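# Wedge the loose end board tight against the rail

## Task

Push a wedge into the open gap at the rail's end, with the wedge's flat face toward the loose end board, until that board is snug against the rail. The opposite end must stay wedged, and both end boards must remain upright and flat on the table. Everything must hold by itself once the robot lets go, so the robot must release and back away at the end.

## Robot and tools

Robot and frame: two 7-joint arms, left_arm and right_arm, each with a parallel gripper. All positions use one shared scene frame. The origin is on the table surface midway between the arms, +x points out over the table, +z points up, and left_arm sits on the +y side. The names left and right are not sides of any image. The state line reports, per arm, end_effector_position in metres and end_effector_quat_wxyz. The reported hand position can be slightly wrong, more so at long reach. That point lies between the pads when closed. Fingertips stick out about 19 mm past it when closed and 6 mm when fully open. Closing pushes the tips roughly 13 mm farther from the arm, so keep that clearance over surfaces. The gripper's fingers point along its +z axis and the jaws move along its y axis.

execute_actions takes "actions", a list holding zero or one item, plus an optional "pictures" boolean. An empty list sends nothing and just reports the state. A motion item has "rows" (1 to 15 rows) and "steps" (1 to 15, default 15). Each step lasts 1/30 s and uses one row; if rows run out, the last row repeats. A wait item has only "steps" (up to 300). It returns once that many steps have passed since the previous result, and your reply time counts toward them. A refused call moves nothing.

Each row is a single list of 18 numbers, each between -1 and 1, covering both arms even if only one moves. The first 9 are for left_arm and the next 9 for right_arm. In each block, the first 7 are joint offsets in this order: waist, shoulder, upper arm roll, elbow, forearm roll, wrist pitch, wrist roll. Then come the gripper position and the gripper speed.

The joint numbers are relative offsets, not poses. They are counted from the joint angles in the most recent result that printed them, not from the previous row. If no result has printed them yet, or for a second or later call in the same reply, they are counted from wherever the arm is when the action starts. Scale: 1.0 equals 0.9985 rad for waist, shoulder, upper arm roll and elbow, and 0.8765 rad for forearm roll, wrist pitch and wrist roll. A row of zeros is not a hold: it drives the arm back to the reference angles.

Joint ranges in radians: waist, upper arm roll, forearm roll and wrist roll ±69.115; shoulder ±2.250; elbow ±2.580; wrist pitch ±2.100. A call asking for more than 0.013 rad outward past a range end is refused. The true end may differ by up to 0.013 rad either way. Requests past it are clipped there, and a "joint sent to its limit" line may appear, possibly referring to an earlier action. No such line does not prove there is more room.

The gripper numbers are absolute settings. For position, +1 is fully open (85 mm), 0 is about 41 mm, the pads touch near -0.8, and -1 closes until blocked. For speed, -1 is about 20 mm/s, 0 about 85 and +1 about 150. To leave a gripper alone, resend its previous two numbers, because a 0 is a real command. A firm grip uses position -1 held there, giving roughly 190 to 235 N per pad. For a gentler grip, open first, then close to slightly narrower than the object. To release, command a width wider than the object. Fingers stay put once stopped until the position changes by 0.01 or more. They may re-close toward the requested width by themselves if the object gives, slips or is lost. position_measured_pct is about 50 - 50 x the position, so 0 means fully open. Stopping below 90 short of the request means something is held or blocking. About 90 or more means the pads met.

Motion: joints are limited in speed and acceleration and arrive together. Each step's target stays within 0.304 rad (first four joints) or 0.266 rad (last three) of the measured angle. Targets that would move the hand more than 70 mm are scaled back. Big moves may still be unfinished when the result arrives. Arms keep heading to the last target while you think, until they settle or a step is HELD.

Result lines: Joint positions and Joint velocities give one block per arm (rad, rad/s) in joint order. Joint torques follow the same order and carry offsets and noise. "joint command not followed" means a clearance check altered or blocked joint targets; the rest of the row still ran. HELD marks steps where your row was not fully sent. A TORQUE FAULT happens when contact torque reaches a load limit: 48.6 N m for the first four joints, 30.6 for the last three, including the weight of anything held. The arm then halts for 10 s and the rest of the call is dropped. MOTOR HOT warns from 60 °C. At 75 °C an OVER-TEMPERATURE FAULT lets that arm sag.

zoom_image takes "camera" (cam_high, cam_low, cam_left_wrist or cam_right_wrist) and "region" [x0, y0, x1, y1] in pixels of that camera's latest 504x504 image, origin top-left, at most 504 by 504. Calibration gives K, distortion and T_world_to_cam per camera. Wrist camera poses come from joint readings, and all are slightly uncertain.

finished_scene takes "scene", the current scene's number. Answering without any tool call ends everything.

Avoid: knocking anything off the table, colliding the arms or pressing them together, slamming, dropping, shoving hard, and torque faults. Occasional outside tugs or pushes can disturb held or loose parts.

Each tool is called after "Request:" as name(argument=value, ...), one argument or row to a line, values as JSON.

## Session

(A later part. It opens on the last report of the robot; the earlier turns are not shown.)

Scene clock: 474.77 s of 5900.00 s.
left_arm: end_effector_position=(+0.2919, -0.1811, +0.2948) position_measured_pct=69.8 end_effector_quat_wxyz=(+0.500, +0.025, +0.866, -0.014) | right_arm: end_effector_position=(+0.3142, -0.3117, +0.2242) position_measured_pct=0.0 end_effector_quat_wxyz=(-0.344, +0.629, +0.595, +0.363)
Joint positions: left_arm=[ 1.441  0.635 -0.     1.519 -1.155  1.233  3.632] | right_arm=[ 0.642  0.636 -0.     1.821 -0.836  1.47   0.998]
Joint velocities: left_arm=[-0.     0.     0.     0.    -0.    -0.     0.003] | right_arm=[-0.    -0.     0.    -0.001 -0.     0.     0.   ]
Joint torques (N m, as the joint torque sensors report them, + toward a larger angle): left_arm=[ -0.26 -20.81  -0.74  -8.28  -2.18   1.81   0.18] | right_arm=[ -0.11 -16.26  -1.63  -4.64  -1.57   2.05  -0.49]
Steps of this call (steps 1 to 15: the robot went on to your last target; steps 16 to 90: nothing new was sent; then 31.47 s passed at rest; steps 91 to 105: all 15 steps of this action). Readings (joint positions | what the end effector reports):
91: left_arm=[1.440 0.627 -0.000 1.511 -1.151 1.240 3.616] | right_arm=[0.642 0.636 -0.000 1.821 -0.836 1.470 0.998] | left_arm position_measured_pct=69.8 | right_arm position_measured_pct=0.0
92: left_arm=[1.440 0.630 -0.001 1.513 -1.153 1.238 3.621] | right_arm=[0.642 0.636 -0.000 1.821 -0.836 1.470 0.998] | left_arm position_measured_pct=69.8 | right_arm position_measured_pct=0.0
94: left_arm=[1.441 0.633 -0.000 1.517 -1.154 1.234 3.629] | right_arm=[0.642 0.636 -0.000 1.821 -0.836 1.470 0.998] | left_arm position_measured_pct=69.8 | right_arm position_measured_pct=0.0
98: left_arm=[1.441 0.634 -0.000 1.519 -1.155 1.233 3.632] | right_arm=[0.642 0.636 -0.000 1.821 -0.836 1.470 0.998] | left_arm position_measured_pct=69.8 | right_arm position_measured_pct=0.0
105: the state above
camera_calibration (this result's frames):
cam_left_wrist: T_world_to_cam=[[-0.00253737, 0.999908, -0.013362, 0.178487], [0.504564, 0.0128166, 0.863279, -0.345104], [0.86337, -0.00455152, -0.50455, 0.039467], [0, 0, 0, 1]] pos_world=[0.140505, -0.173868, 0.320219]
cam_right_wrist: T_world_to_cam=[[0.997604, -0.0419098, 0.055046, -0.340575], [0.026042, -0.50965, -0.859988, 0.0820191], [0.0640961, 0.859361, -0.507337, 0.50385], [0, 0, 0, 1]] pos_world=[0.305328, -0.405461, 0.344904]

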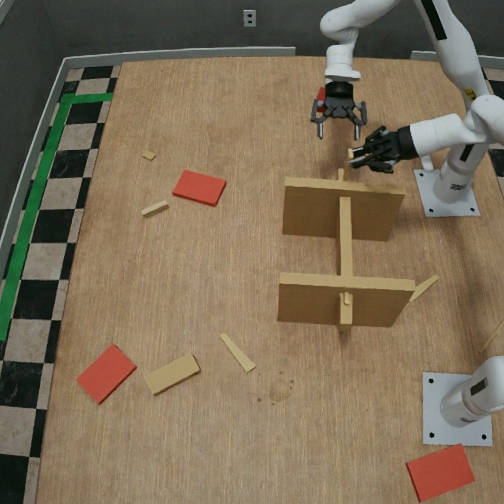

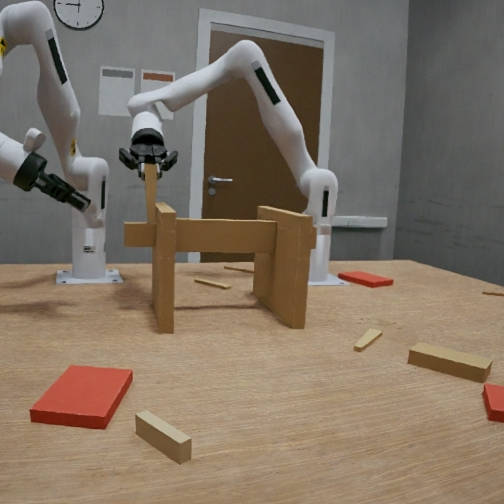

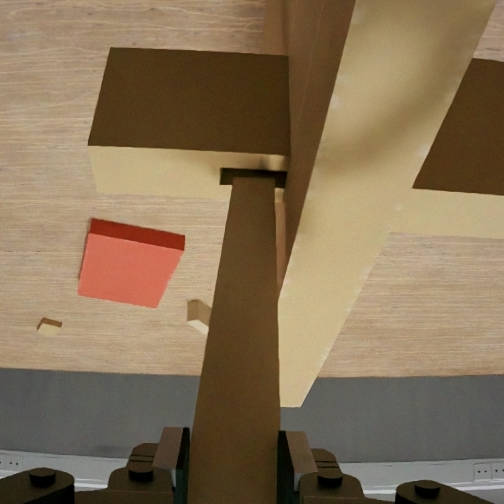

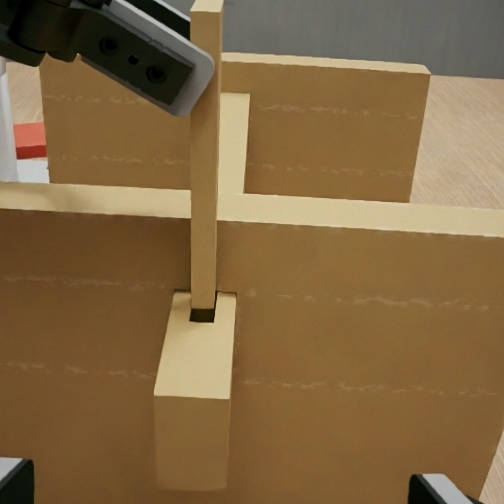

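Request:
execute_actions(
  actions=[
    {"rows": [[0,0.0026,0,0.0025,-0.0018,-0.0024,0.0057,-1,-0.7, 0,0,0,0,0,0,0,1,0],[0,0.0026,0,0.0025,-0.0018,-0.0024,0.0057,-1,-0.7, 0,0,0,0,0,0,0,1,0],[0,0.0026,0,0.0025,-0.0018,-0.0024,0.0057,-1,-0.7, 0,0,0,0,0,0,0,1,0],[0,0.0052,0,0.005,-0.0037,-0.0048,0.0113,-1,-0.7, 0,0,0,0,0,0,0,1,0],[0,0.0052,0,0.005,-0.0037,-0.0048,0.0113,-1,-0.7, 0,0,0,0,0,0,0,1,0],[0,0.0052,0,0.005,-0.0037,-0.0048,0.0113,-1,-0.7, 0,0,0,0,0,0,0,1,0],[0,0.0079,0,0.0074,-0.0056,-0.0071,0.017,-1,-0.7, 0,0,0,0,0,0,0,1,0],[0,0.0079,0,0.0074,-0.0056,-0.0071,0.017,-1,-0.7, 0,0,0,0,0,0,0,1,0],[0,0.0079,0,0.0074,-0.0056,-0.0071,0.017,-1,-0.7, 0,0,0,0,0,0,0,1,0],[0,0.0106,0,0.0098,-0.0075,-0.0094,0.0226,-1,-0.7, 0,0,0,0,0,0,0,1,0]], "steps": 15},
  ],
)

Request:
zoom_image(
  camera="cam_right_wrist",
  region=[160, 250, 250, 340],
)

Request:
zoom_image(
  camera="cam_left_wrist",
  region=[200, 120, 310, 230],
)

Scene clock: 486.13 s of 5900.00 s.
left_arm: end_effector_position=(+0.2919, -0.1811, +0.2870) position_measured_pct=69.8 end_effector_quat_wxyz=(+0.500, +0.024, +0.866, -0.014) | right_arm: end_effector_position=(+0.3142, -0.3117, +0.2242) position_measured_pct=0.0 end_effector_quat_wxyz=(-0.344, +0.629, +0.595, +0.363)
Joint positions: left_arm=[ 1.441  0.645 -0.     1.528 -1.162  1.225  3.651] | right_arm=[ 0.642  0.636 -0.     1.821 -0.836  1.47   0.998]
Joint velocities: left_arm=[ 0.001  0.004 -0.     0.002 -0.002 -0.002  0.004] | right_arm=[ 0.001  0.     0.001  0.001  0.    -0.001  0.   ]
Joint torques (N m, as the joint torque sensors report them, + toward a larger angle): left_arm=[ -0.44 -20.85  -0.91  -7.93  -2.09   1.98   0.18] | right_arm=[  0.42 -16.4   -1.12  -4.17  -1.73   1.96  -0.55]
Steps of this call (steps 1 to 15: the robot went on to your last target; steps 16 to 90: nothing new was sent; then 7.87 s passed at rest; steps 91 to 105: all 15 steps of this action). Readings (joint positions | what the end effector reports):
91: left_arm=[1.441 0.635 -0.000 1.519 -1.156 1.233 3.633] | right_arm=[0.642 0.636 -0.000 1.821 -0.836 1.470 0.998] | left_arm position_measured_pct=69.8 | right_arm position_measured_pct=0.0
92: left_arm=[1.441 0.636 -0.000 1.520 -1.156 1.232 3.634] | right_arm=[0.642 0.636 -0.000 1.821 -0.836 1.470 0.998] | left_arm position_measured_pct=69.8 | right_arm position_measured_pct=0.0
94: left_arm=[1.441 0.637 -0.000 1.521 -1.157 1.231 3.637] | right_arm=[0.642 0.636 -0.000 1.821 -0.836 1.470 0.998] | left_arm position_measured_pct=69.8 | right_arm position_measured_pct=0.0
98: left_arm=[1.441 0.641 -0.000 1.525 -1.159 1.228 3.643] | right_arm=[0.642 0.636 -0.000 1.821 -0.836 1.470 0.998] | left_arm position_measured_pct=69.8 | right_arm position_measured_pct=0.0
105: the state above
camera_calibration (this result's frames):
cam_left_wrist: T_world_to_cam=[[-0.00250551, 0.999905, -0.0135354, 0.178428], [0.504675, 0.0129496, 0.863212, -0.338341], [0.863306, -0.00466819, -0.50466, 0.0355794], [0, 0, 0, 1]] pos_world=[0.140483, -0.173864, 0.31243]
cam_right_wrist: T_world_to_cam=[[0.997604, -0.041911, 0.0550475, -0.340577], [0.0260426, -0.50965, -0.859988, 0.0820183], [0.0640979, 0.85936, -0.507337, 0.503849], [0, 0, 0, 1]] pos_world=[0.305329, -0.405461, 0.344904]

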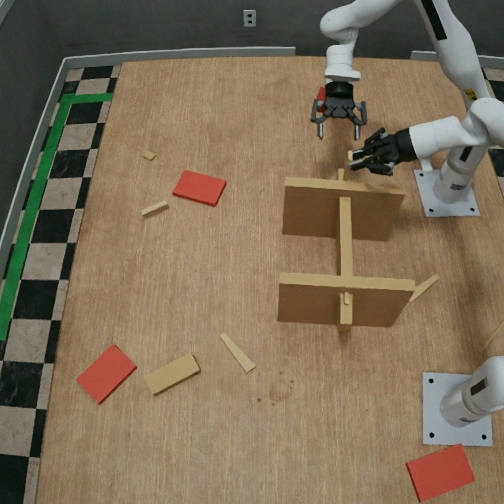

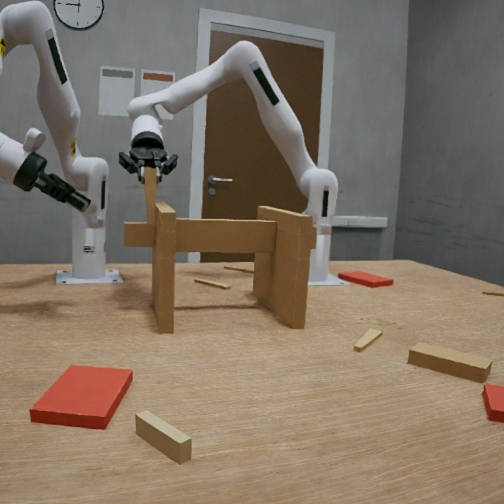

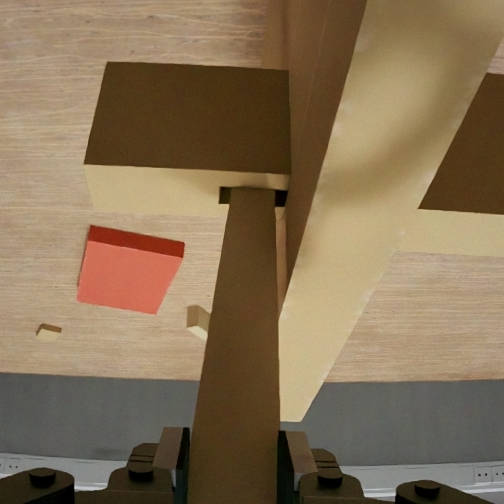

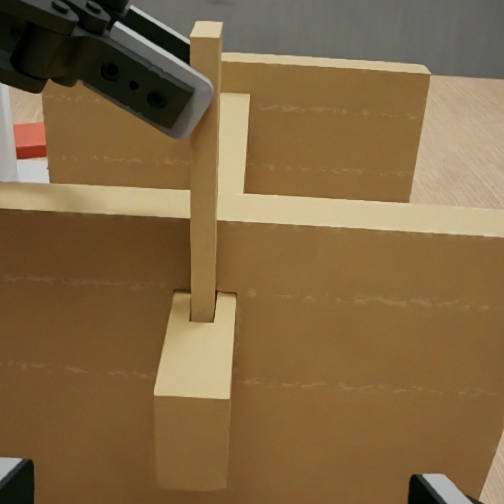

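Region (160, 250, 250, 340) of cam_right_wrist's 504x504 image, scaled by 5.600.

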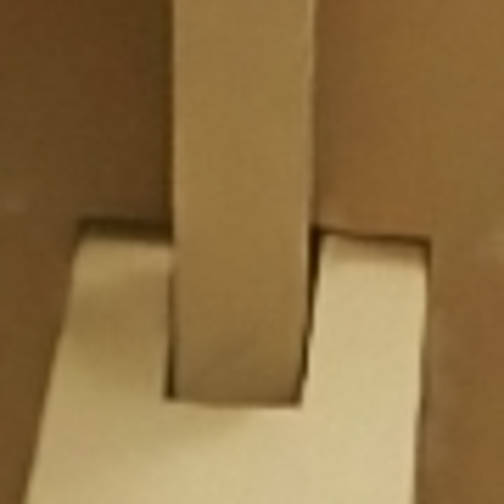

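Region (200, 120, 310, 230) of cam_left_wrist's 504x504 image, scaled by 4.582.

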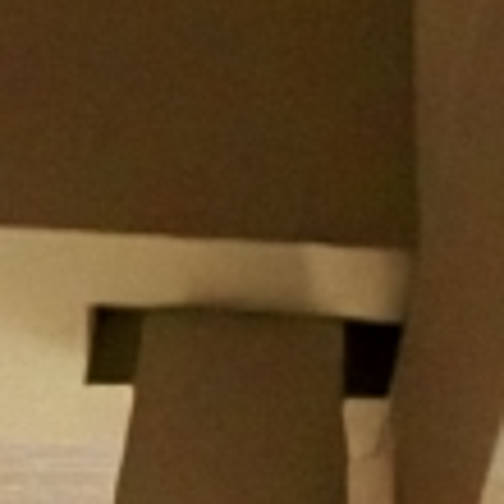

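Request:
execute_actions(
  actions=[
    {"rows": [[0,0.0040,0,0.0040,-0.0032,-0.0035,0.009,-1,-0.7, 0,0,0,0,0,0,0,1,0],[0,0.0066,0,0.0068,-0.0053,-0.0058,0.0149,-1,-0.7, 0,0,0,0,0,0,0,1,0],[0,0.0092,0,0.0095,-0.0074,-0.0082,0.0209,-1,-0.7, 0,0,0,0,0,0,0,1,0],[-0.0001,0.0119,0,0.0122,-0.0096,-0.0105,0.0269,-1,-0.7, 0,0,0,0,0,0,0,1,0],[-0.0001,0.0145,0,0.0149,-0.0117,-0.0128,0.0329,-1,-0.7, 0,0,0,0,0,0,0,1,0],[-0.0001,0.0172,0,0.0176,-0.0138,-0.0152,0.0388,-1,-0.7, 0,0,0,0,0,0,0,1,0],[-0.0001,0.0198,0,0.0203,-0.016,-0.0175,0.0448,-1,-0.7, 0,0,0,0,0,0,0,1,0],[-0.0002,0.0224,0,0.023,-0.0181,-0.0198,0.0508,-1,-0.7, 0,0,0,0,0,0,0,1,0],[-0.0002,0.0251,0,0.0257,-0.0202,-0.0222,0.0567,-1,-0.7, 0,0,0,0,0,0,0,1,0],[-0.0002,0.0277,0,0.0284,-0.0223,-0.0245,0.0627,-1,-0.7, 0,0,0,0,0,0,0,1,0],[-0.0002,0.0304,0,0.0311,-0.0245,-0.0268,0.0687,-1,-0.7, 0,0,0,0,0,0,0,1,0],[-0.0003,0.033,0,0.0338,-0.0266,-0.0292,0.0747,-1,-0.7, 0,0,0,0,0,0,0,1,0],[-0.0003,0.0356,0,0.0365,-0.0287,-0.0315,0.0806,-1,-0.7, 0,0,0,0,0,0,0,1,0],[-0.0003,0.038,0,0.039,-0.0306,-0.0336,0.086,-1,-0.7, 0,0,0,0,0,0,0,1,0],[-0.0003,0.0396,0,0.0405,-0.0319,-0.035,0.0896,-1,-0.7, 0,0,0,0,0,0,0,1,0]], "steps": 15},
  ],
  pictures=false,
)

Request:
execute_actions(
  actions=[
    {"steps": 10},
  ],
)

Scene clock: 513.83 s of 5900.00 s.
left_arm: end_effector_position=(+0.2920, -0.1793, +0.2603) position_measured_pct=69.8 end_effector_quat_wxyz=(+0.500, +0.024, +0.866, -0.014) | right_arm: end_effector_position=(+0.3142, -0.3117, +0.2242) position_measured_pct=0.0 end_effector_quat_wxyz=(-0.344, +0.629, +0.595, +0.363)
Joint positions: left_arm=[ 1.44   0.68  -0.     1.564 -1.186  1.198  3.72 ] | right_arm=[ 0.642  0.636 -0.     1.821 -0.836  1.47   0.998]
Joint velocities: left_arm=[-0.     0.07   0.     0.072 -0.047 -0.055  0.139] | right_arm=[ 0.     0.    -0.     0.002 -0.     0.     0.   ]
Joint torques (N m, as the joint torque sensors report them, + toward a larger angle): left_arm=[ -0.17 -21.53  -0.85  -7.66  -2.21   1.98   0.07] | right_arm=[  0.33 -16.53  -1.09  -4.24  -1.48   1.97  -0.51]
Steps of this call (steps 1 to 15: the robot went on to your last target; steps 16 to 90: nothing new was sent; then 24.20 s passed at rest; steps 91 to 105: all 15 steps of this action). Readings (joint positions | what the end effector reports):
91: left_arm=[1.441 0.646 -0.000 1.529 -1.162 1.225 3.653] | right_arm=[0.642 0.636 -0.000 1.821 -0.836 1.470 0.998] | left_arm position_measured_pct=69.8 | right_arm position_measured_pct=0.0
92: left_arm=[1.441 0.647 -0.000 1.531 -1.164 1.224 3.656] | right_arm=[0.642 0.636 -0.000 1.821 -0.836 1.470 0.998] | left_arm position_measured_pct=69.8 | right_arm position_measured_pct=0.0
94: left_arm=[1.441 0.652 -0.000 1.535 -1.166 1.220 3.664] | right_arm=[0.642 0.636 -0.000 1.821 -0.836 1.470 0.998] | left_arm position_measured_pct=69.8 | right_arm position_measured_pct=0.0
98: left_arm=[1.441 0.662 -0.000 1.545 -1.174 1.212 3.684] | right_arm=[0.642 0.636 -0.000 1.821 -0.836 1.470 0.998] | left_arm position_measured_pct=69.8 | right_arm position_measured_pct=0.0
105: the state above

Scene clock: 514.17 s of 5900.00 s.
left_arm: end_effector_position=(+0.2920, -0.1790, +0.2567) position_measured_pct=69.8 end_effector_quat_wxyz=(+0.500, +0.024, +0.866, -0.014) | right_arm: end_effector_position=(+0.3142, -0.3117, +0.2242) position_measured_pct=0.0 end_effector_quat_wxyz=(-0.344, +0.629, +0.595, +0.363)
Joint positions: left_arm=[ 1.44   0.684 -0.     1.569 -1.19   1.195  3.73 ] | right_arm=[ 0.642  0.636 -0.     1.821 -0.836  1.47   0.998]
Joint velocities: left_arm=[-0.001  0.001 -0.     0.    -0.    -0.     0.001] | right_arm=[ 0.     0.    -0.     0.002  0.    -0.001  0.   ]
Joint torques (N m, as the joint torque sensors report them, + toward a larger angle): left_arm=[ -0.32 -21.25  -0.79  -7.75  -2.09   2.01   0.19] | right_arm=[  0.06 -16.22  -1.26  -4.27  -1.28   1.82  -0.62]
Steps of this call (steps 1 to 10: the robot went on to your last target). Readings (joint positions | what the end effector reports):
1: left_arm=[1.440 0.682 -0.000 1.566 -1.188 1.197 3.724] | right_arm=[0.642 0.636 -0.000 1.821 -0.836 1.470 0.998] | left_arm position_measured_pct=69.8 | right_arm position_measured_pct=0.0
2: left_arm=[1.440 0.683 -0.000 1.567 -1.189 1.196 3.727] | right_arm=[0.642 0.636 -0.000 1.821 -0.836 1.470 0.998] | left_arm position_measured_pct=69.8 | right_arm position_measured_pct=0.0
4: left_arm=[1.440 0.684 -0.000 1.568 -1.189 1.195 3.729] | right_arm=[0.642 0.636 -0.000 1.821 -0.836 1.470 0.998] | left_arm position_measured_pct=69.8 | right_arm position_measured_pct=0.0
8: left_arm=[1.440 0.684 -0.000 1.569 -1.190 1.195 3.730] | right_arm=[0.642 0.636 -0.000 1.821 -0.836 1.470 0.998] | left_arm position_measured_pct=69.8 | right_arm position_measured_pct=0.0
10: the state above
camera_calibration (this result's frames):
cam_left_wrist: T_world_to_cam=[[-0.00264959, 0.999909, -0.0132654, 0.175915], [0.504543, 0.0127899, 0.863292, -0.312315], [0.863383, -0.00440559, -0.50453, 0.0201719], [0, 0, 0, 1]] pos_world=[0.140626, -0.171815, 0.28213]
cam_right_wrist: T_world_to_cam=[[0.997604, -0.041912, 0.0550488, -0.340578], [0.0260432, -0.509651, -0.859987, 0.0820176], [0.0640994, 0.85936, -0.507338, 0.503849], [0, 0, 0, 1]] pos_world=[0.30533, -0.405462, 0.344904]

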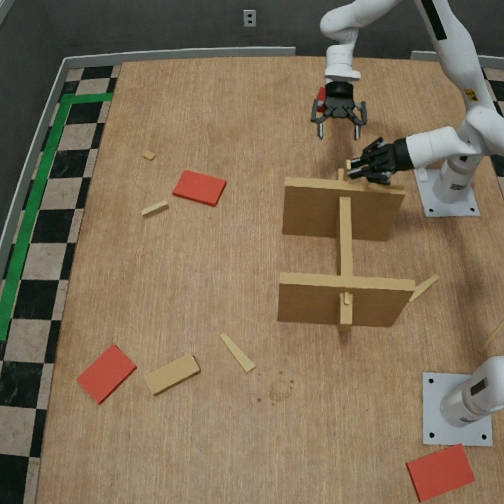

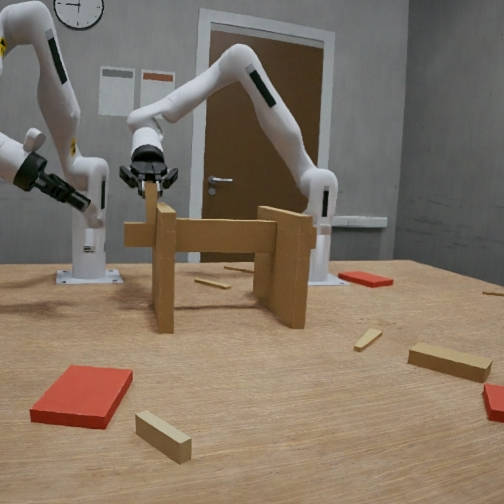

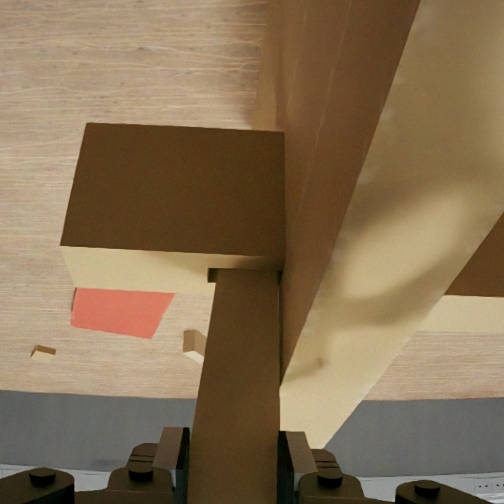

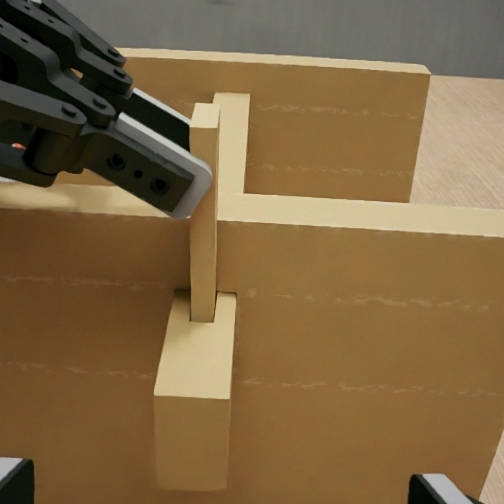

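Request:
execute_actions(
  actions=[
    {"rows": [[0,0.0034,0,0.0021,-0.0023,-0.0023,0.0063,-1,-0.7, 0,0,0,0,0,0,0,1,0],[0,0.0034,0,0.0021,-0.0023,-0.0023,0.0063,-1,-0.7, 0,0,0,0,0,0,0,1,0],[0,0.0068,0,0.0042,-0.0046,-0.0047,0.0126,-1,-0.7, 0,0,0,0,0,0,0,1,0],[0,0.0068,0,0.0042,-0.0046,-0.0047,0.0126,-1,-0.7, 0,0,0,0,0,0,0,1,0],[0,0.0103,0,0.0063,-0.0069,-0.007,0.0189,-1,-0.7, 0,0,0,0,0,0,0,1,0],[0,0.0103,0,0.0063,-0.0069,-0.007,0.0189,-1,-0.7, 0,0,0,0,0,0,0,1,0],[0,0.0137,0,0.0084,-0.0092,-0.0094,0.0252,-1,-0.7, 0,0,0,0,0,0,0,1,0]], "steps": 15},
  ],
)

Scene clock: 529.20 s of 5900.00 s.
left_arm: end_effector_position=(+0.2920, -0.1790, +0.2477) position_measured_pct=69.8 end_effector_quat_wxyz=(+0.500, +0.024, +0.866, -0.014) | right_arm: end_effector_position=(+0.3142, -0.3117, +0.2242) position_measured_pct=0.0 end_effector_quat_wxyz=(-0.344, +0.629, +0.595, +0.363)
Joint positions: left_arm=[ 1.44   0.698 -0.     1.577 -1.198  1.186  3.752] | right_arm=[ 0.642  0.636 -0.     1.821 -0.836  1.47   0.998]
Joint velocities: left_arm=[ 0.001  0.002 -0.     0.001 -0.001 -0.     0.001] | right_arm=[ 0.    -0.     0.     0.002  0.    -0.001 -0.   ]
Joint torques (N m, as the joint torque sensors report them, + toward a larger angle): left_arm=[ -0.19 -21.21  -0.78  -7.7   -1.93   2.11   0.13] | right_arm=[  0.13 -16.07  -1.07  -4.09  -1.63   2.11  -0.44]
Steps of this call (steps 1 to 15: the robot went on to your last target; steps 16 to 90: nothing new was sent; then 11.53 s passed at rest; steps 91 to 105: all 15 steps of this action). Readings (joint positions | what the end effector reports):
91: left_arm=[1.440 0.685 -0.000 1.569 -1.190 1.194 3.731] | right_arm=[0.642 0.636 -0.000 1.821 -0.836 1.470 0.998] | left_arm position_measured_pct=69.8 | right_arm position_measured_pct=0.0
92: left_arm=[1.440 0.686 -0.000 1.570 -1.191 1.194 3.732] | right_arm=[0.642 0.636 -0.000 1.821 -0.836 1.470 0.998] | left_arm position_measured_pct=69.8 | right_arm position_measured_pct=0.0
94: left_arm=[1.440 0.689 -0.000 1.571 -1.192 1.192 3.737] | right_arm=[0.642 0.636 -0.000 1.821 -0.836 1.470 0.998] | left_arm position_measured_pct=69.8 | right_arm position_measured_pct=0.0
98: left_arm=[1.440 0.695 -0.000 1.576 -1.196 1.188 3.747] | right_arm=[0.642 0.636 -0.000 1.821 -0.836 1.470 0.998] | left_arm position_measured_pct=69.8 | right_arm position_measured_pct=0.0
105: the state above
camera_calibration (this result's frames):
cam_left_wrist: T_world_to_cam=[[-0.00265102, 0.999906, -0.0134474, 0.175848], [0.504695, 0.012947, 0.8632, -0.304574], [0.863293, -0.00449846, -0.504682, 0.0157283], [0, 0, 0, 1]] pos_world=[0.140605, -0.171817, 0.273211]
cam_right_wrist: T_world_to_cam=[[0.997604, -0.0419129, 0.0550501, -0.34058], [0.0260439, -0.509651, -0.859987, 0.0820168], [0.0641009, 0.85936, -0.507338, 0.503849], [0, 0, 0, 1]] pos_world=[0.30533, -0.405462, 0.344904]

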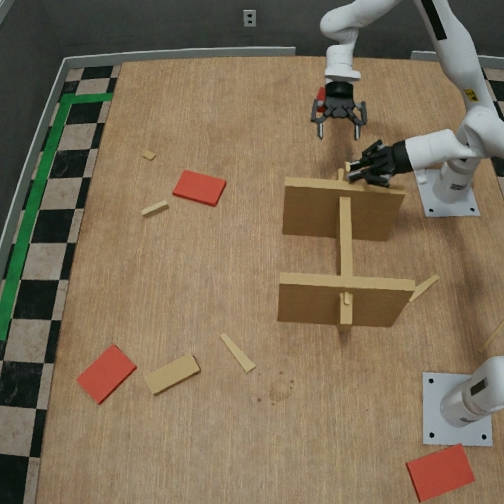

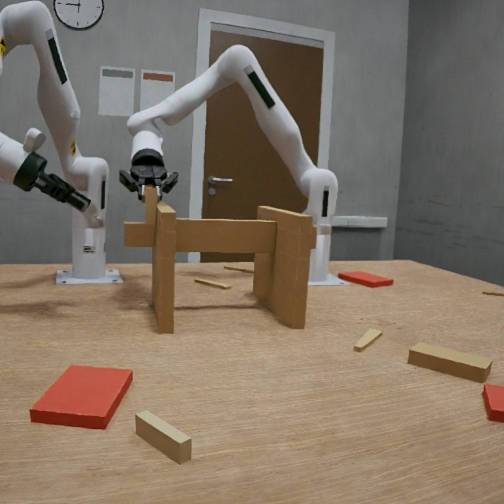

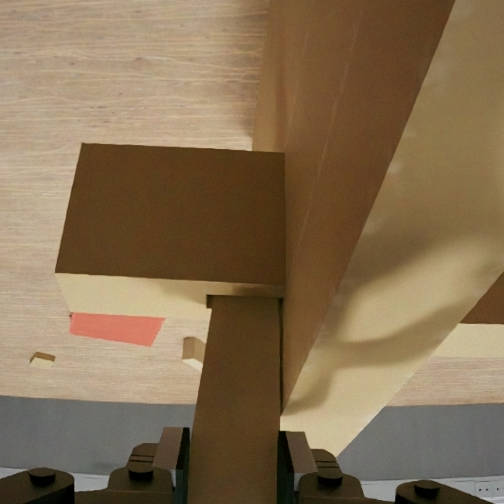

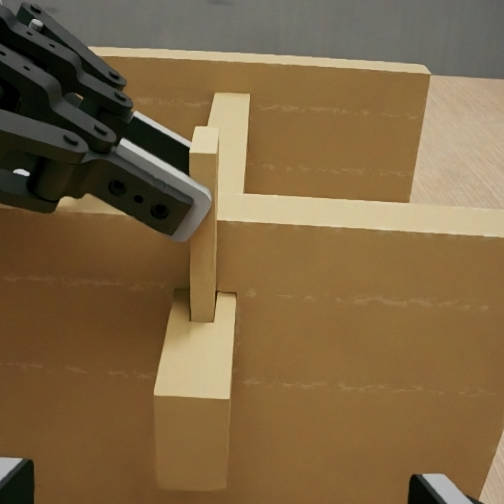

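Request:
zoom_image(
  camera="cam_low",
  region=[110, 160, 210, 260],
)

Region (110, 160, 210, 260) of cam_low's 504x504 image, scaled by 5.040, with more detail than that image has.

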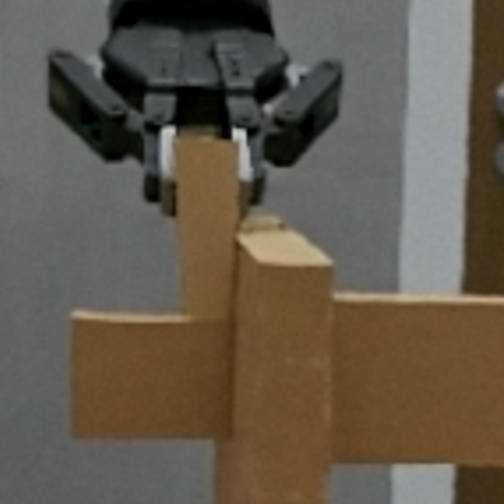

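Request:
execute_actions(
  actions=[
    {"rows": [[0,0.003,0,0.0018,-0.002,-0.002,0.0055,-1,-0.7, 0,0,0,0,0,0,0,1,0],[0,0.003,0,0.0018,-0.002,-0.002,0.0055,-1,-0.7, 0,0,0,0,0,0,0,1,0],[0,0.0062,0,0.0035,-0.0041,-0.004,0.011,-1,-0.7, 0,0,0,0,0,0,0,1,0],[0,0.0062,0,0.0035,-0.0041,-0.004,0.011,-1,-0.7, 0,0,0,0,0,0,0,1,0],[0,0.0093,0,0.0053,-0.0062,-0.006,0.0166,-1,-0.7, 0,0,0,0,0,0,0,1,0]], "steps": 10},
  ],
  pictures=false,
)

Request:
execute_actions(
  actions=[
    {"rows": [[0,0,0,0,0,0,0,-0.30,-1, 0,0,0,0,0,0,0,1,0]], "steps": 15},
  ],
)

Scene clock: 542.47 s of 5900.00 s.
left_arm: end_effector_position=(+0.2920, -0.1790, +0.2420) position_measured_pct=69.8 end_effector_quat_wxyz=(+0.500, +0.024, +0.866, -0.014) | right_arm: end_effector_position=(+0.3142, -0.3117, +0.2242) position_measured_pct=0.0 end_effector_quat_wxyz=(-0.344, +0.629, +0.595, +0.363)
Joint positions: left_arm=[ 1.44   0.707 -0.     1.582 -1.203  1.181  3.766] | right_arm=[ 0.642  0.636 -0.     1.821 -0.836  1.47   0.998]
Joint velocities: left_arm=[-0.     0.004 -0.     0.002 -0.003 -0.002  0.007] | right_arm=[-0.     0.    -0.     0.     0.     0.001 -0.   ]
Joint torques (N m, as the joint torque sensors report them, + toward a larger angle): left_arm=[ -0.32 -21.1   -0.77  -7.63  -2.01   2.08   0.1 ] | right_arm=[  0.52 -16.08  -1.33  -4.17  -1.6    2.03  -0.66]
Steps of this call (steps 1 to 15: the robot went on to your last target; steps 16 to 90: nothing new was sent; then 9.93 s passed at rest; steps 91 to 100: all 10 steps of this action). Readings (joint positions | what the end effector reports):
91: left_arm=[1.440 0.699 -0.000 1.577 -1.198 1.186 3.753] | right_arm=[0.642 0.636 -0.000 1.821 -0.836 1.470 0.998] | left_arm position_measured_pct=69.8 | right_arm position_measured_pct=0.0
92: left_arm=[1.440 0.699 -0.000 1.578 -1.199 1.186 3.754] | right_arm=[0.642 0.636 -0.000 1.821 -0.836 1.470 0.998] | left_arm position_measured_pct=69.8 | right_arm position_measured_pct=0.0
94: left_arm=[1.440 0.702 -0.000 1.579 -1.200 1.184 3.758] | right_arm=[0.642 0.636 -0.000 1.821 -0.836 1.470 0.998] | left_arm position_measured_pct=69.8 | right_arm position_measured_pct=0.0
98: left_arm=[1.440 0.706 -0.000 1.582 -1.203 1.181 3.765] | right_arm=[0.642 0.636 -0.000 1.821 -0.836 1.470 0.998] | left_arm position_measured_pct=69.8 | right_arm position_measured_pct=0.0
100: the state above

Scene clock: 542.97 s of 5900.00 s.
left_arm: end_effector_position=(+0.2921, -0.1790, +0.2420) position_measured_pct=65.1 end_effector_quat_wxyz=(+0.500, +0.024, +0.866, -0.014) | right_arm: end_effector_position=(+0.3142, -0.3117, +0.2242) position_measured_pct=0.0 end_effector_quat_wxyz=(-0.344, +0.629, +0.595, +0.363)
Joint positions: left_arm=[ 1.44   0.707 -0.     1.582 -1.203  1.181  3.766] | right_arm=[ 0.642  0.636 -0.     1.821 -0.836  1.47   0.998]
Joint velocities: left_arm=[-0.001  0.001 -0.    -0.001 -0.    -0.    -0.002] | right_arm=[-0.     0.    -0.     0.    -0.     0.001  0.   ]
Joint torques (N m, as the joint torque sensors report them, + toward a larger angle): left_arm=[ -0.17 -21.18  -0.65  -7.32  -1.87   2.03   0.15] | right_arm=[  0.55 -16.27  -1.48  -4.39  -1.52   1.84  -0.41]
Steps of this call (steps 1 to 15: all 15 steps of this action). Readings (joint positions | what the end effector reports):
1: left_arm=[1.440 0.707 -0.000 1.582 -1.203 1.181 3.766] | right_arm=[0.642 0.636 -0.000 1.821 -0.836 1.470 0.998] | left_arm position_measured_pct=69.8 | right_arm position_measured_pct=0.0
2: left_arm=[1.440 0.707 -0.000 1.582 -1.203 1.181 3.766] | right_arm=[0.642 0.636 -0.000 1.821 -0.836 1.470 0.998] | left_arm position_measured_pct=69.8 | right_arm position_measured_pct=0.0
4: left_arm=[1.440 0.707 -0.000 1.582 -1.203 1.181 3.766] | right_arm=[0.642 0.636 -0.000 1.821 -0.836 1.470 0.998] | left_arm position_measured_pct=68.3 | right_arm position_measured_pct=0.0
8: left_arm=[1.440 0.707 -0.000 1.582 -1.203 1.181 3.766] | right_arm=[0.642 0.636 -0.000 1.821 -0.836 1.470 0.998] | left_arm position_measured_pct=65.9 | right_arm position_measured_pct=0.0
15: the state above
camera_calibration (this result's frames):
cam_left_wrist: T_world_to_cam=[[-0.00279857, 0.999904, -0.0136022, 0.175815], [0.504649, 0.0131553, 0.863224, -0.29965], [0.86332, -0.00444856, -0.504637, 0.0127331], [0, 0, 0, 1]] pos_world=[0.140717, -0.171799, 0.267482]
cam_right_wrist: T_world_to_cam=[[0.997603, -0.041915, 0.0550527, -0.340583], [0.0260449, -0.509652, -0.859986, 0.0820151], [0.064104, 0.859359, -0.507339, 0.503848], [0, 0, 0, 1]] pos_world=[0.305332, -0.405463, 0.344904]

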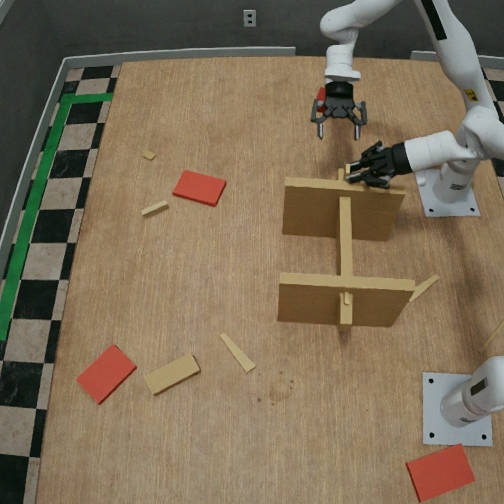

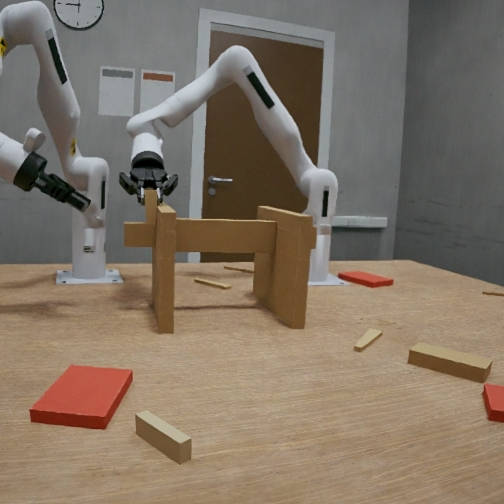

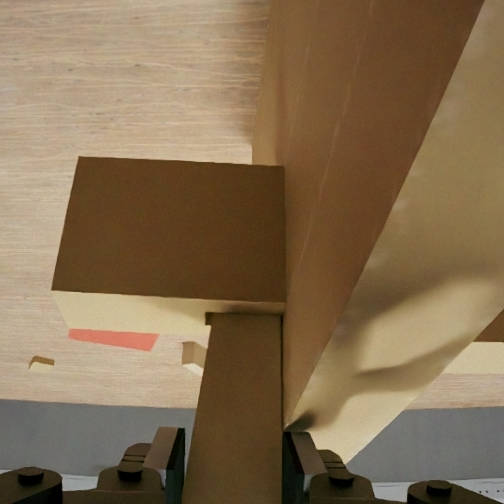

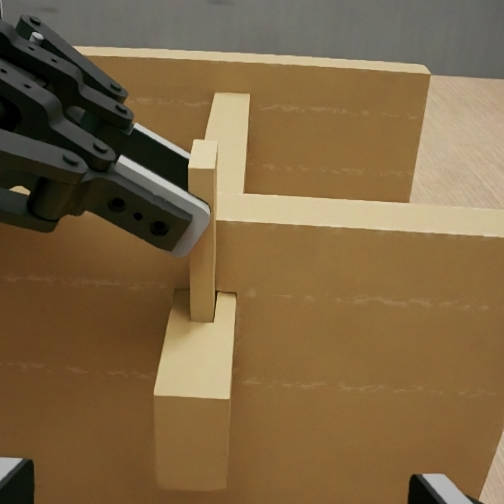

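Now opening gradually so the wedge eases down.

Request:
execute_actions(
  actions=[
    {"rows": [[0,0,0,0,0,0,0,-0.285,-1, 0,0,0,0,0,0,0,1,0],[0,0,0,0,0,0,0,-0.285,-1, 0,0,0,0,0,0,0,1,0],[0,0,0,0,0,0,0,-0.285,-1, 0,0,0,0,0,0,0,1,0],[0,0,0,0,0,0,0,-0.27,-1, 0,0,0,0,0,0,0,1,0],[0,0,0,0,0,0,0,-0.27,-1, 0,0,0,0,0,0,0,1,0],[0,0,0,0,0,0,0,-0.27,-1, 0,0,0,0,0,0,0,1,0],[0,0,0,0,0,0,0,-0.255,-1, 0,0,0,0,0,0,0,1,0],[0,0,0,0,0,0,0,-0.255,-1, 0,0,0,0,0,0,0,1,0],[0,0,0,0,0,0,0,-0.255,-1, 0,0,0,0,0,0,0,1,0],[0,0,0,0,0,0,0,-0.24,-1, 0,0,0,0,0,0,0,1,0],[0,0,0,0,0,0,0,-0.24,-1, 0,0,0,0,0,0,0,1,0],[0,0,0,0,0,0,0,-0.24,-1, 0,0,0,0,0,0,0,1,0],[0,0,0,0,0,0,0,-0.1,-1, 0,0,0,0,0,0,0,1,0]], "steps": 15},
  ],
  pictures=false,
)

Request:
execute_actions(
  actions=[
    {"steps": 12},
  ],
)

Scene clock: 555.00 s of 5900.00 s.
left_arm: end_effector_position=(+0.2921, -0.1790, +0.2421) position_measured_pct=61.5 end_effector_quat_wxyz=(+0.500, +0.024, +0.866, -0.014) | right_arm: end_effector_position=(+0.3142, -0.3117, +0.2242) position_measured_pct=0.0 end_effector_quat_wxyz=(-0.344, +0.629, +0.595, +0.363)
Joint positions: left_arm=[ 1.44   0.707 -0.     1.582 -1.203  1.181  3.766] | right_arm=[ 0.642  0.636 -0.     1.821 -0.836  1.47   0.998]
Joint velocities: left_arm=[ 0.    -0.001 -0.     0.    -0.     0.001 -0.001] | right_arm=[ 0.    -0.    -0.    -0.001  0.     0.    -0.   ]
Joint torques (N m, as the joint torque sensors report them, + toward a larger angle): left_arm=[ -0.33 -20.99  -0.84  -7.57  -1.88   1.91   0.15] | right_arm=[  0.07 -16.38  -1.23  -4.03  -1.6    1.85  -0.61]
Steps of this call (steps 1 to 15: the robot went on to your last target; steps 16 to 90: nothing new was sent; then 8.53 s passed at rest; steps 91 to 105: all 15 steps of this action). Readings (joint positions | what the end effector reports):
91: left_arm=[1.440 0.707 -0.000 1.582 -1.203 1.181 3.766] | right_arm=[0.642 0.636 -0.000 1.821 -0.836 1.470 0.998] | left_arm position_measured_pct=65.1 | right_arm position_measured_pct=0.0
92: left_arm=[1.440 0.707 -0.000 1.582 -1.203 1.181 3.766] | right_arm=[0.642 0.636 -0.000 1.821 -0.836 1.470 0.998] | left_arm position_measured_pct=64.7 | right_arm position_measured_pct=0.0
94: left_arm=[1.440 0.707 -0.000 1.582 -1.203 1.181 3.766] | right_arm=[0.642 0.636 -0.000 1.821 -0.836 1.470 0.998] | left_arm position_measured_pct=64.3 | right_arm position_measured_pct=0.0
98: left_arm=[1.440 0.707 -0.000 1.582 -1.203 1.181 3.766] | right_arm=[0.642 0.636 -0.000 1.821 -0.836 1.470 0.998] | left_arm position_measured_pct=63.5 | right_arm position_measured_pct=0.0
105: the state above

Scene clock: 555.40 s of 5900.00 s.
left_arm: end_effector_position=(+0.2921, -0.1790, +0.2420) position_measured_pct=55.2 end_effector_quat_wxyz=(+0.500, +0.024, +0.866, -0.014) | right_arm: end_effector_position=(+0.3142, -0.3117, +0.2242) position_measured_pct=0.0 end_effector_quat_wxyz=(-0.344, +0.629, +0.595, +0.363)
Joint positions: left_arm=[ 1.44   0.707 -0.     1.582 -1.203  1.181  3.766] | right_arm=[ 0.642  0.636 -0.     1.821 -0.836  1.47   0.998]
Joint velocities: left_arm=[-0.  0. -0.  0. -0. -0.  0.] | right_arm=[-0.    -0.    -0.001  0.002  0.    -0.002 -0.   ]
Joint torques (N m, as the joint torque sensors report them, + toward a larger angle): left_arm=[ -0.35 -21.22  -0.83  -7.64  -2.06   1.99   0.19] | right_arm=[  0.36 -16.23  -1.08  -3.97  -1.65   1.84  -0.49]
Steps of this call (steps 1 to 12: the robot went on to your last target). Readings (joint positions | what the end effector reports):
1: left_arm=[1.440 0.707 -0.000 1.582 -1.203 1.181 3.766] | right_arm=[0.642 0.636 -0.000 1.821 -0.836 1.470 0.998] | left_arm position_measured_pct=60.7 | right_arm position_measured_pct=0.0
2: left_arm=[1.440 0.707 -0.000 1.582 -1.203 1.181 3.766] | right_arm=[0.642 0.636 -0.000 1.821 -0.836 1.470 0.998] | left_arm position_measured_pct=60.3 | right_arm position_measured_pct=0.0
4: left_arm=[1.440 0.707 -0.000 1.582 -1.203 1.181 3.766] | right_arm=[0.642 0.636 -0.000 1.821 -0.836 1.470 0.998] | left_arm position_measured_pct=58.7 | right_arm position_measured_pct=0.0
8: left_arm=[1.440 0.707 -0.000 1.582 -1.203 1.181 3.766] | right_arm=[0.642 0.636 -0.000 1.821 -0.836 1.470 0.998] | left_arm position_measured_pct=56.0 | right_arm position_measured_pct=0.0
12: the state above
camera_calibration (this result's frames):
cam_left_wrist: T_world_to_cam=[[-0.00279434, 0.999904, -0.0136068, 0.175817], [0.504649, 0.0131571, 0.863224, -0.29965], [0.86332, -0.00445452, -0.504637, 0.0127342], [0, 0, 0, 1]] pos_world=[0.140716, -0.1718, 0.267484]
cam_right_wrist: T_world_to_cam=[[0.997603, -0.0419159, 0.0550541, -0.340585], [0.0260457, -0.509652, -0.859986, 0.0820143], [0.0641056, 0.859359, -0.507339, 0.503848], [0, 0, 0, 1]] pos_world=[0.305333, -0.405463, 0.344903]

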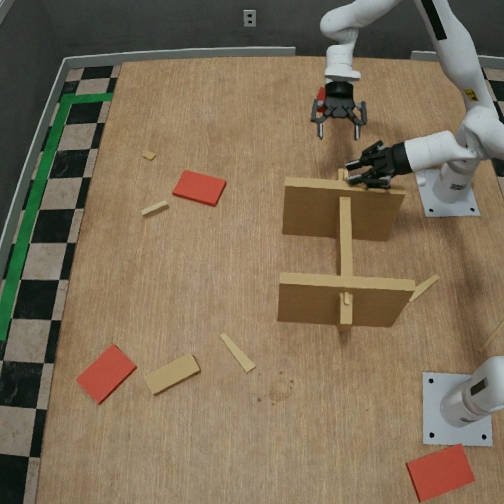

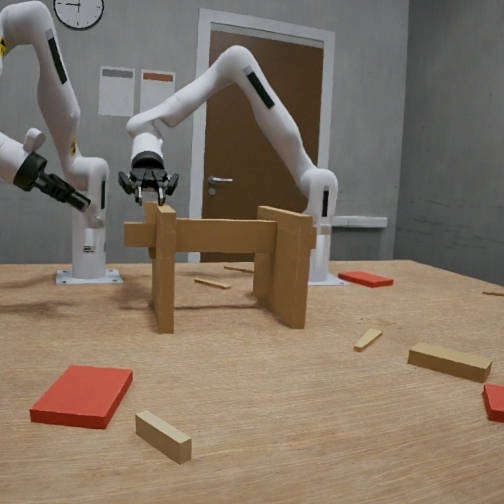

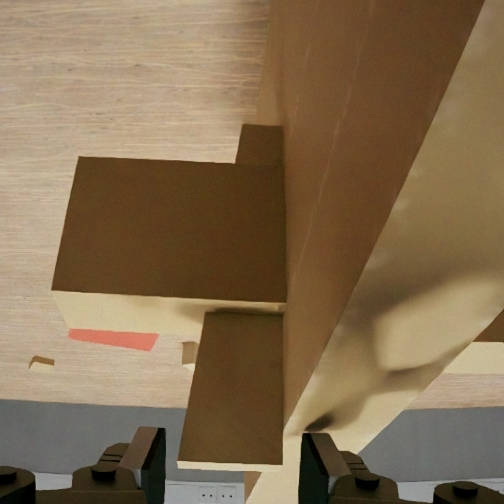

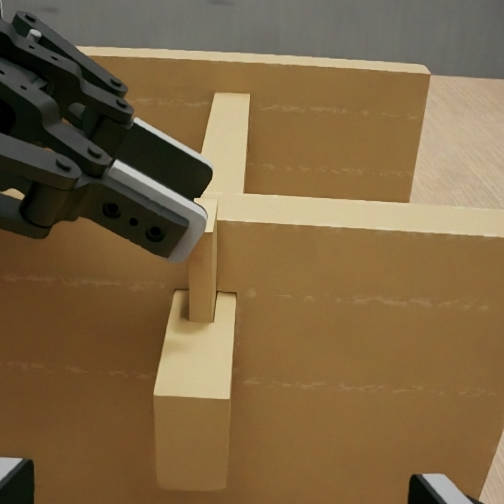

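Request:
execute_actions(
  actions=[
    {"rows": [[0,-0.03,0,0,0,0,0,-0.1,-1, 0,-0.4262,0,-0.12,0.954,-0.274,0.155,-1,0],[0,-0.06,0,0,0,0,0,-0.1,-1, 0,-0.4262,0,-0.12,0.954,-0.274,0.155,-1,0],[0,-0.1,0,0,0,0,0,-0.1,-1, 0,-0.4262,0,-0.12,0.954,-0.274,0.155,-1,0],[0,-0.2,0,0,0,0,0,-0.1,-1, 0,-0.4262,0,-0.12,0.954,-0.274,0.155,-1,0],[0,-0.3,0,0,0,0,0,-0.1,-1, 0,-0.4262,0,-0.12,0.954,-0.274,0.155,-1,0],[0,-0.4,0,0,0,0,0,-0.1,-1, 0,-0.4262,0,-0.12,0.954,-0.274,0.155,-1,0],[0,-0.5,0,0,0,0,0,-0.1,-1, 0,-0.4262,0,-0.12,0.954,-0.274,0.155,-1,0],[0,-0.6,0,0,0,0,0,-0.1,-1, 0,-0.4262,0,-0.12,0.954,-0.274,0.155,-1,0],[-0.9,-0.9,0,0,0,0,0,-0.1,-1, 0,-0.4262,0,-0.12,0.954,-0.274,0.155,-1,0]], "steps": 15},
  ],
  pictures=false,
)

Request:
execute_actions(
  actions=[
    {"steps": 40},
  ],
  pictures=false,
)

Scene clock: 602.73 s of 5900.00 s.
left_arm: end_effector_position=(+0.3360, -0.1475, +0.3836) position_measured_pct=54.8 end_effector_quat_wxyz=(+0.506, -0.080, +0.852, -0.108) | right_arm: end_effector_position=(+0.3153, -0.4339, +0.2755) position_measured_pct=36.9 end_effector_quat_wxyz=(-0.044, +0.562, +0.798, +0.213)
Joint positions: left_arm=[ 1.352  0.439  0.001  1.582 -1.203  1.181  3.766] | right_arm=[ 0.642  0.285 -0.001  1.717 -0.453  1.263  1.115]
Joint velocities: left_arm=[-0.565 -0.559 -0.017 -0.005 -0.006  0.007  0.   ] | right_arm=[ 0.003 -0.493  0.003 -0.121  1.216 -0.245  0.138]
Joint torques (N m, as the joint torque sensors report them, + toward a larger angle): left_arm=[  0.77 -18.43   0.55  -9.26  -2.31   1.22   0.16] | right_arm=[  0.01 -10.55  -0.44  -6.79  -1.24   0.34  -0.29]
Steps of this call (steps 1 to 15: the robot went on to your last target; steps 16 to 90: nothing new was sent; then 43.83 s passed at rest; steps 91 to 105: all 15 steps of this action). Readings (joint positions | what the end effector reports):
91: left_arm=[1.440 0.705 -0.000 1.582 -1.203 1.181 3.766] | right_arm=[0.642 0.634 -0.000 1.820 -0.835 1.469 0.998] | left_arm position_measured_pct=54.8 | right_arm position_measured_pct=0.0
92: left_arm=[1.440 0.699 -0.000 1.583 -1.203 1.181 3.766] | right_arm=[0.642 0.628 -0.000 1.819 -0.831 1.465 1.000] | left_arm position_measured_pct=54.8 | right_arm position_measured_pct=0.8
94: left_arm=[1.440 0.670 0.000 1.584 -1.202 1.180 3.766] | right_arm=[0.641 0.598 -0.001 1.808 -0.808 1.444 1.012] | left_arm position_measured_pct=54.8 | right_arm position_measured_pct=4.8
98: left_arm=[1.440 0.572 -0.000 1.583 -1.203 1.181 3.766] | right_arm=[0.641 0.479 -0.001 1.767 -0.706 1.362 1.059] | left_arm position_measured_pct=54.8 | right_arm position_measured_pct=16.3
105: the state above

Scene clock: 604.07 s of 5900.00 s.
left_arm: end_effector_position=(+0.4764, +0.3106, +0.6704) position_measured_pct=54.8 end_effector_quat_wxyz=(+0.589, -0.503, +0.615, -0.148) | right_arm: end_effector_position=(+0.2464, -0.5445, +0.2801) position_measured_pct=91.7 end_effector_quat_wxyz=(+0.000, +0.498, +0.867, -0.000)
Joint positions: left_arm=[ 0.561 -0.183 -0.002  1.582 -1.204  1.182  3.766] | right_arm=[ 0.642  0.21  -0.     1.701  0.     1.23   1.134]
Joint velocities: left_arm=[-0.269 -0.153 -0.005 -0.002 -0.002  0.004  0.001] | right_arm=[ 0.    -0.    -0.001  0.     0.    -0.     0.   ]
Joint torques (N m, as the joint torque sensors report them, + toward a larger angle): left_arm=[  0.7   -4.54   2.28 -10.33  -2.21  -0.88   0.27] | right_arm=[  0.11 -12.81  -0.03  -8.08  -0.24  -0.05  -0.17]
Steps of this call (steps 1 to 40: the robot went on to your last target). Readings (joint positions | what the end effector reports):
1: left_arm=[1.334 0.421 0.000 1.582 -1.203 1.181 3.766] | right_arm=[0.642 0.270 -0.000 1.713 -0.412 1.256 1.119] | left_arm position_measured_pct=54.8 | right_arm position_measured_pct=40.1
2: left_arm=[1.315 0.402 0.001 1.582 -1.203 1.181 3.766] | right_arm=[0.642 0.258 -0.000 1.710 -0.372 1.250 1.122] | left_arm position_measured_pct=54.8 | right_arm position_measured_pct=42.9
4: left_arm=[1.278 0.365 0.001 1.582 -1.203 1.181 3.766] | right_arm=[0.642 0.240 -0.000 1.706 -0.290 1.242 1.127] | left_arm position_measured_pct=54.8 | right_arm position_measured_pct=49.2
8: left_arm=[1.203 0.291 0.000 1.582 -1.203 1.181 3.766] | right_arm=[0.642 0.221 -0.000 1.703 -0.128 1.234 1.131] | left_arm position_measured_pct=54.8 | right_arm position_measured_pct=61.1
40: the state above


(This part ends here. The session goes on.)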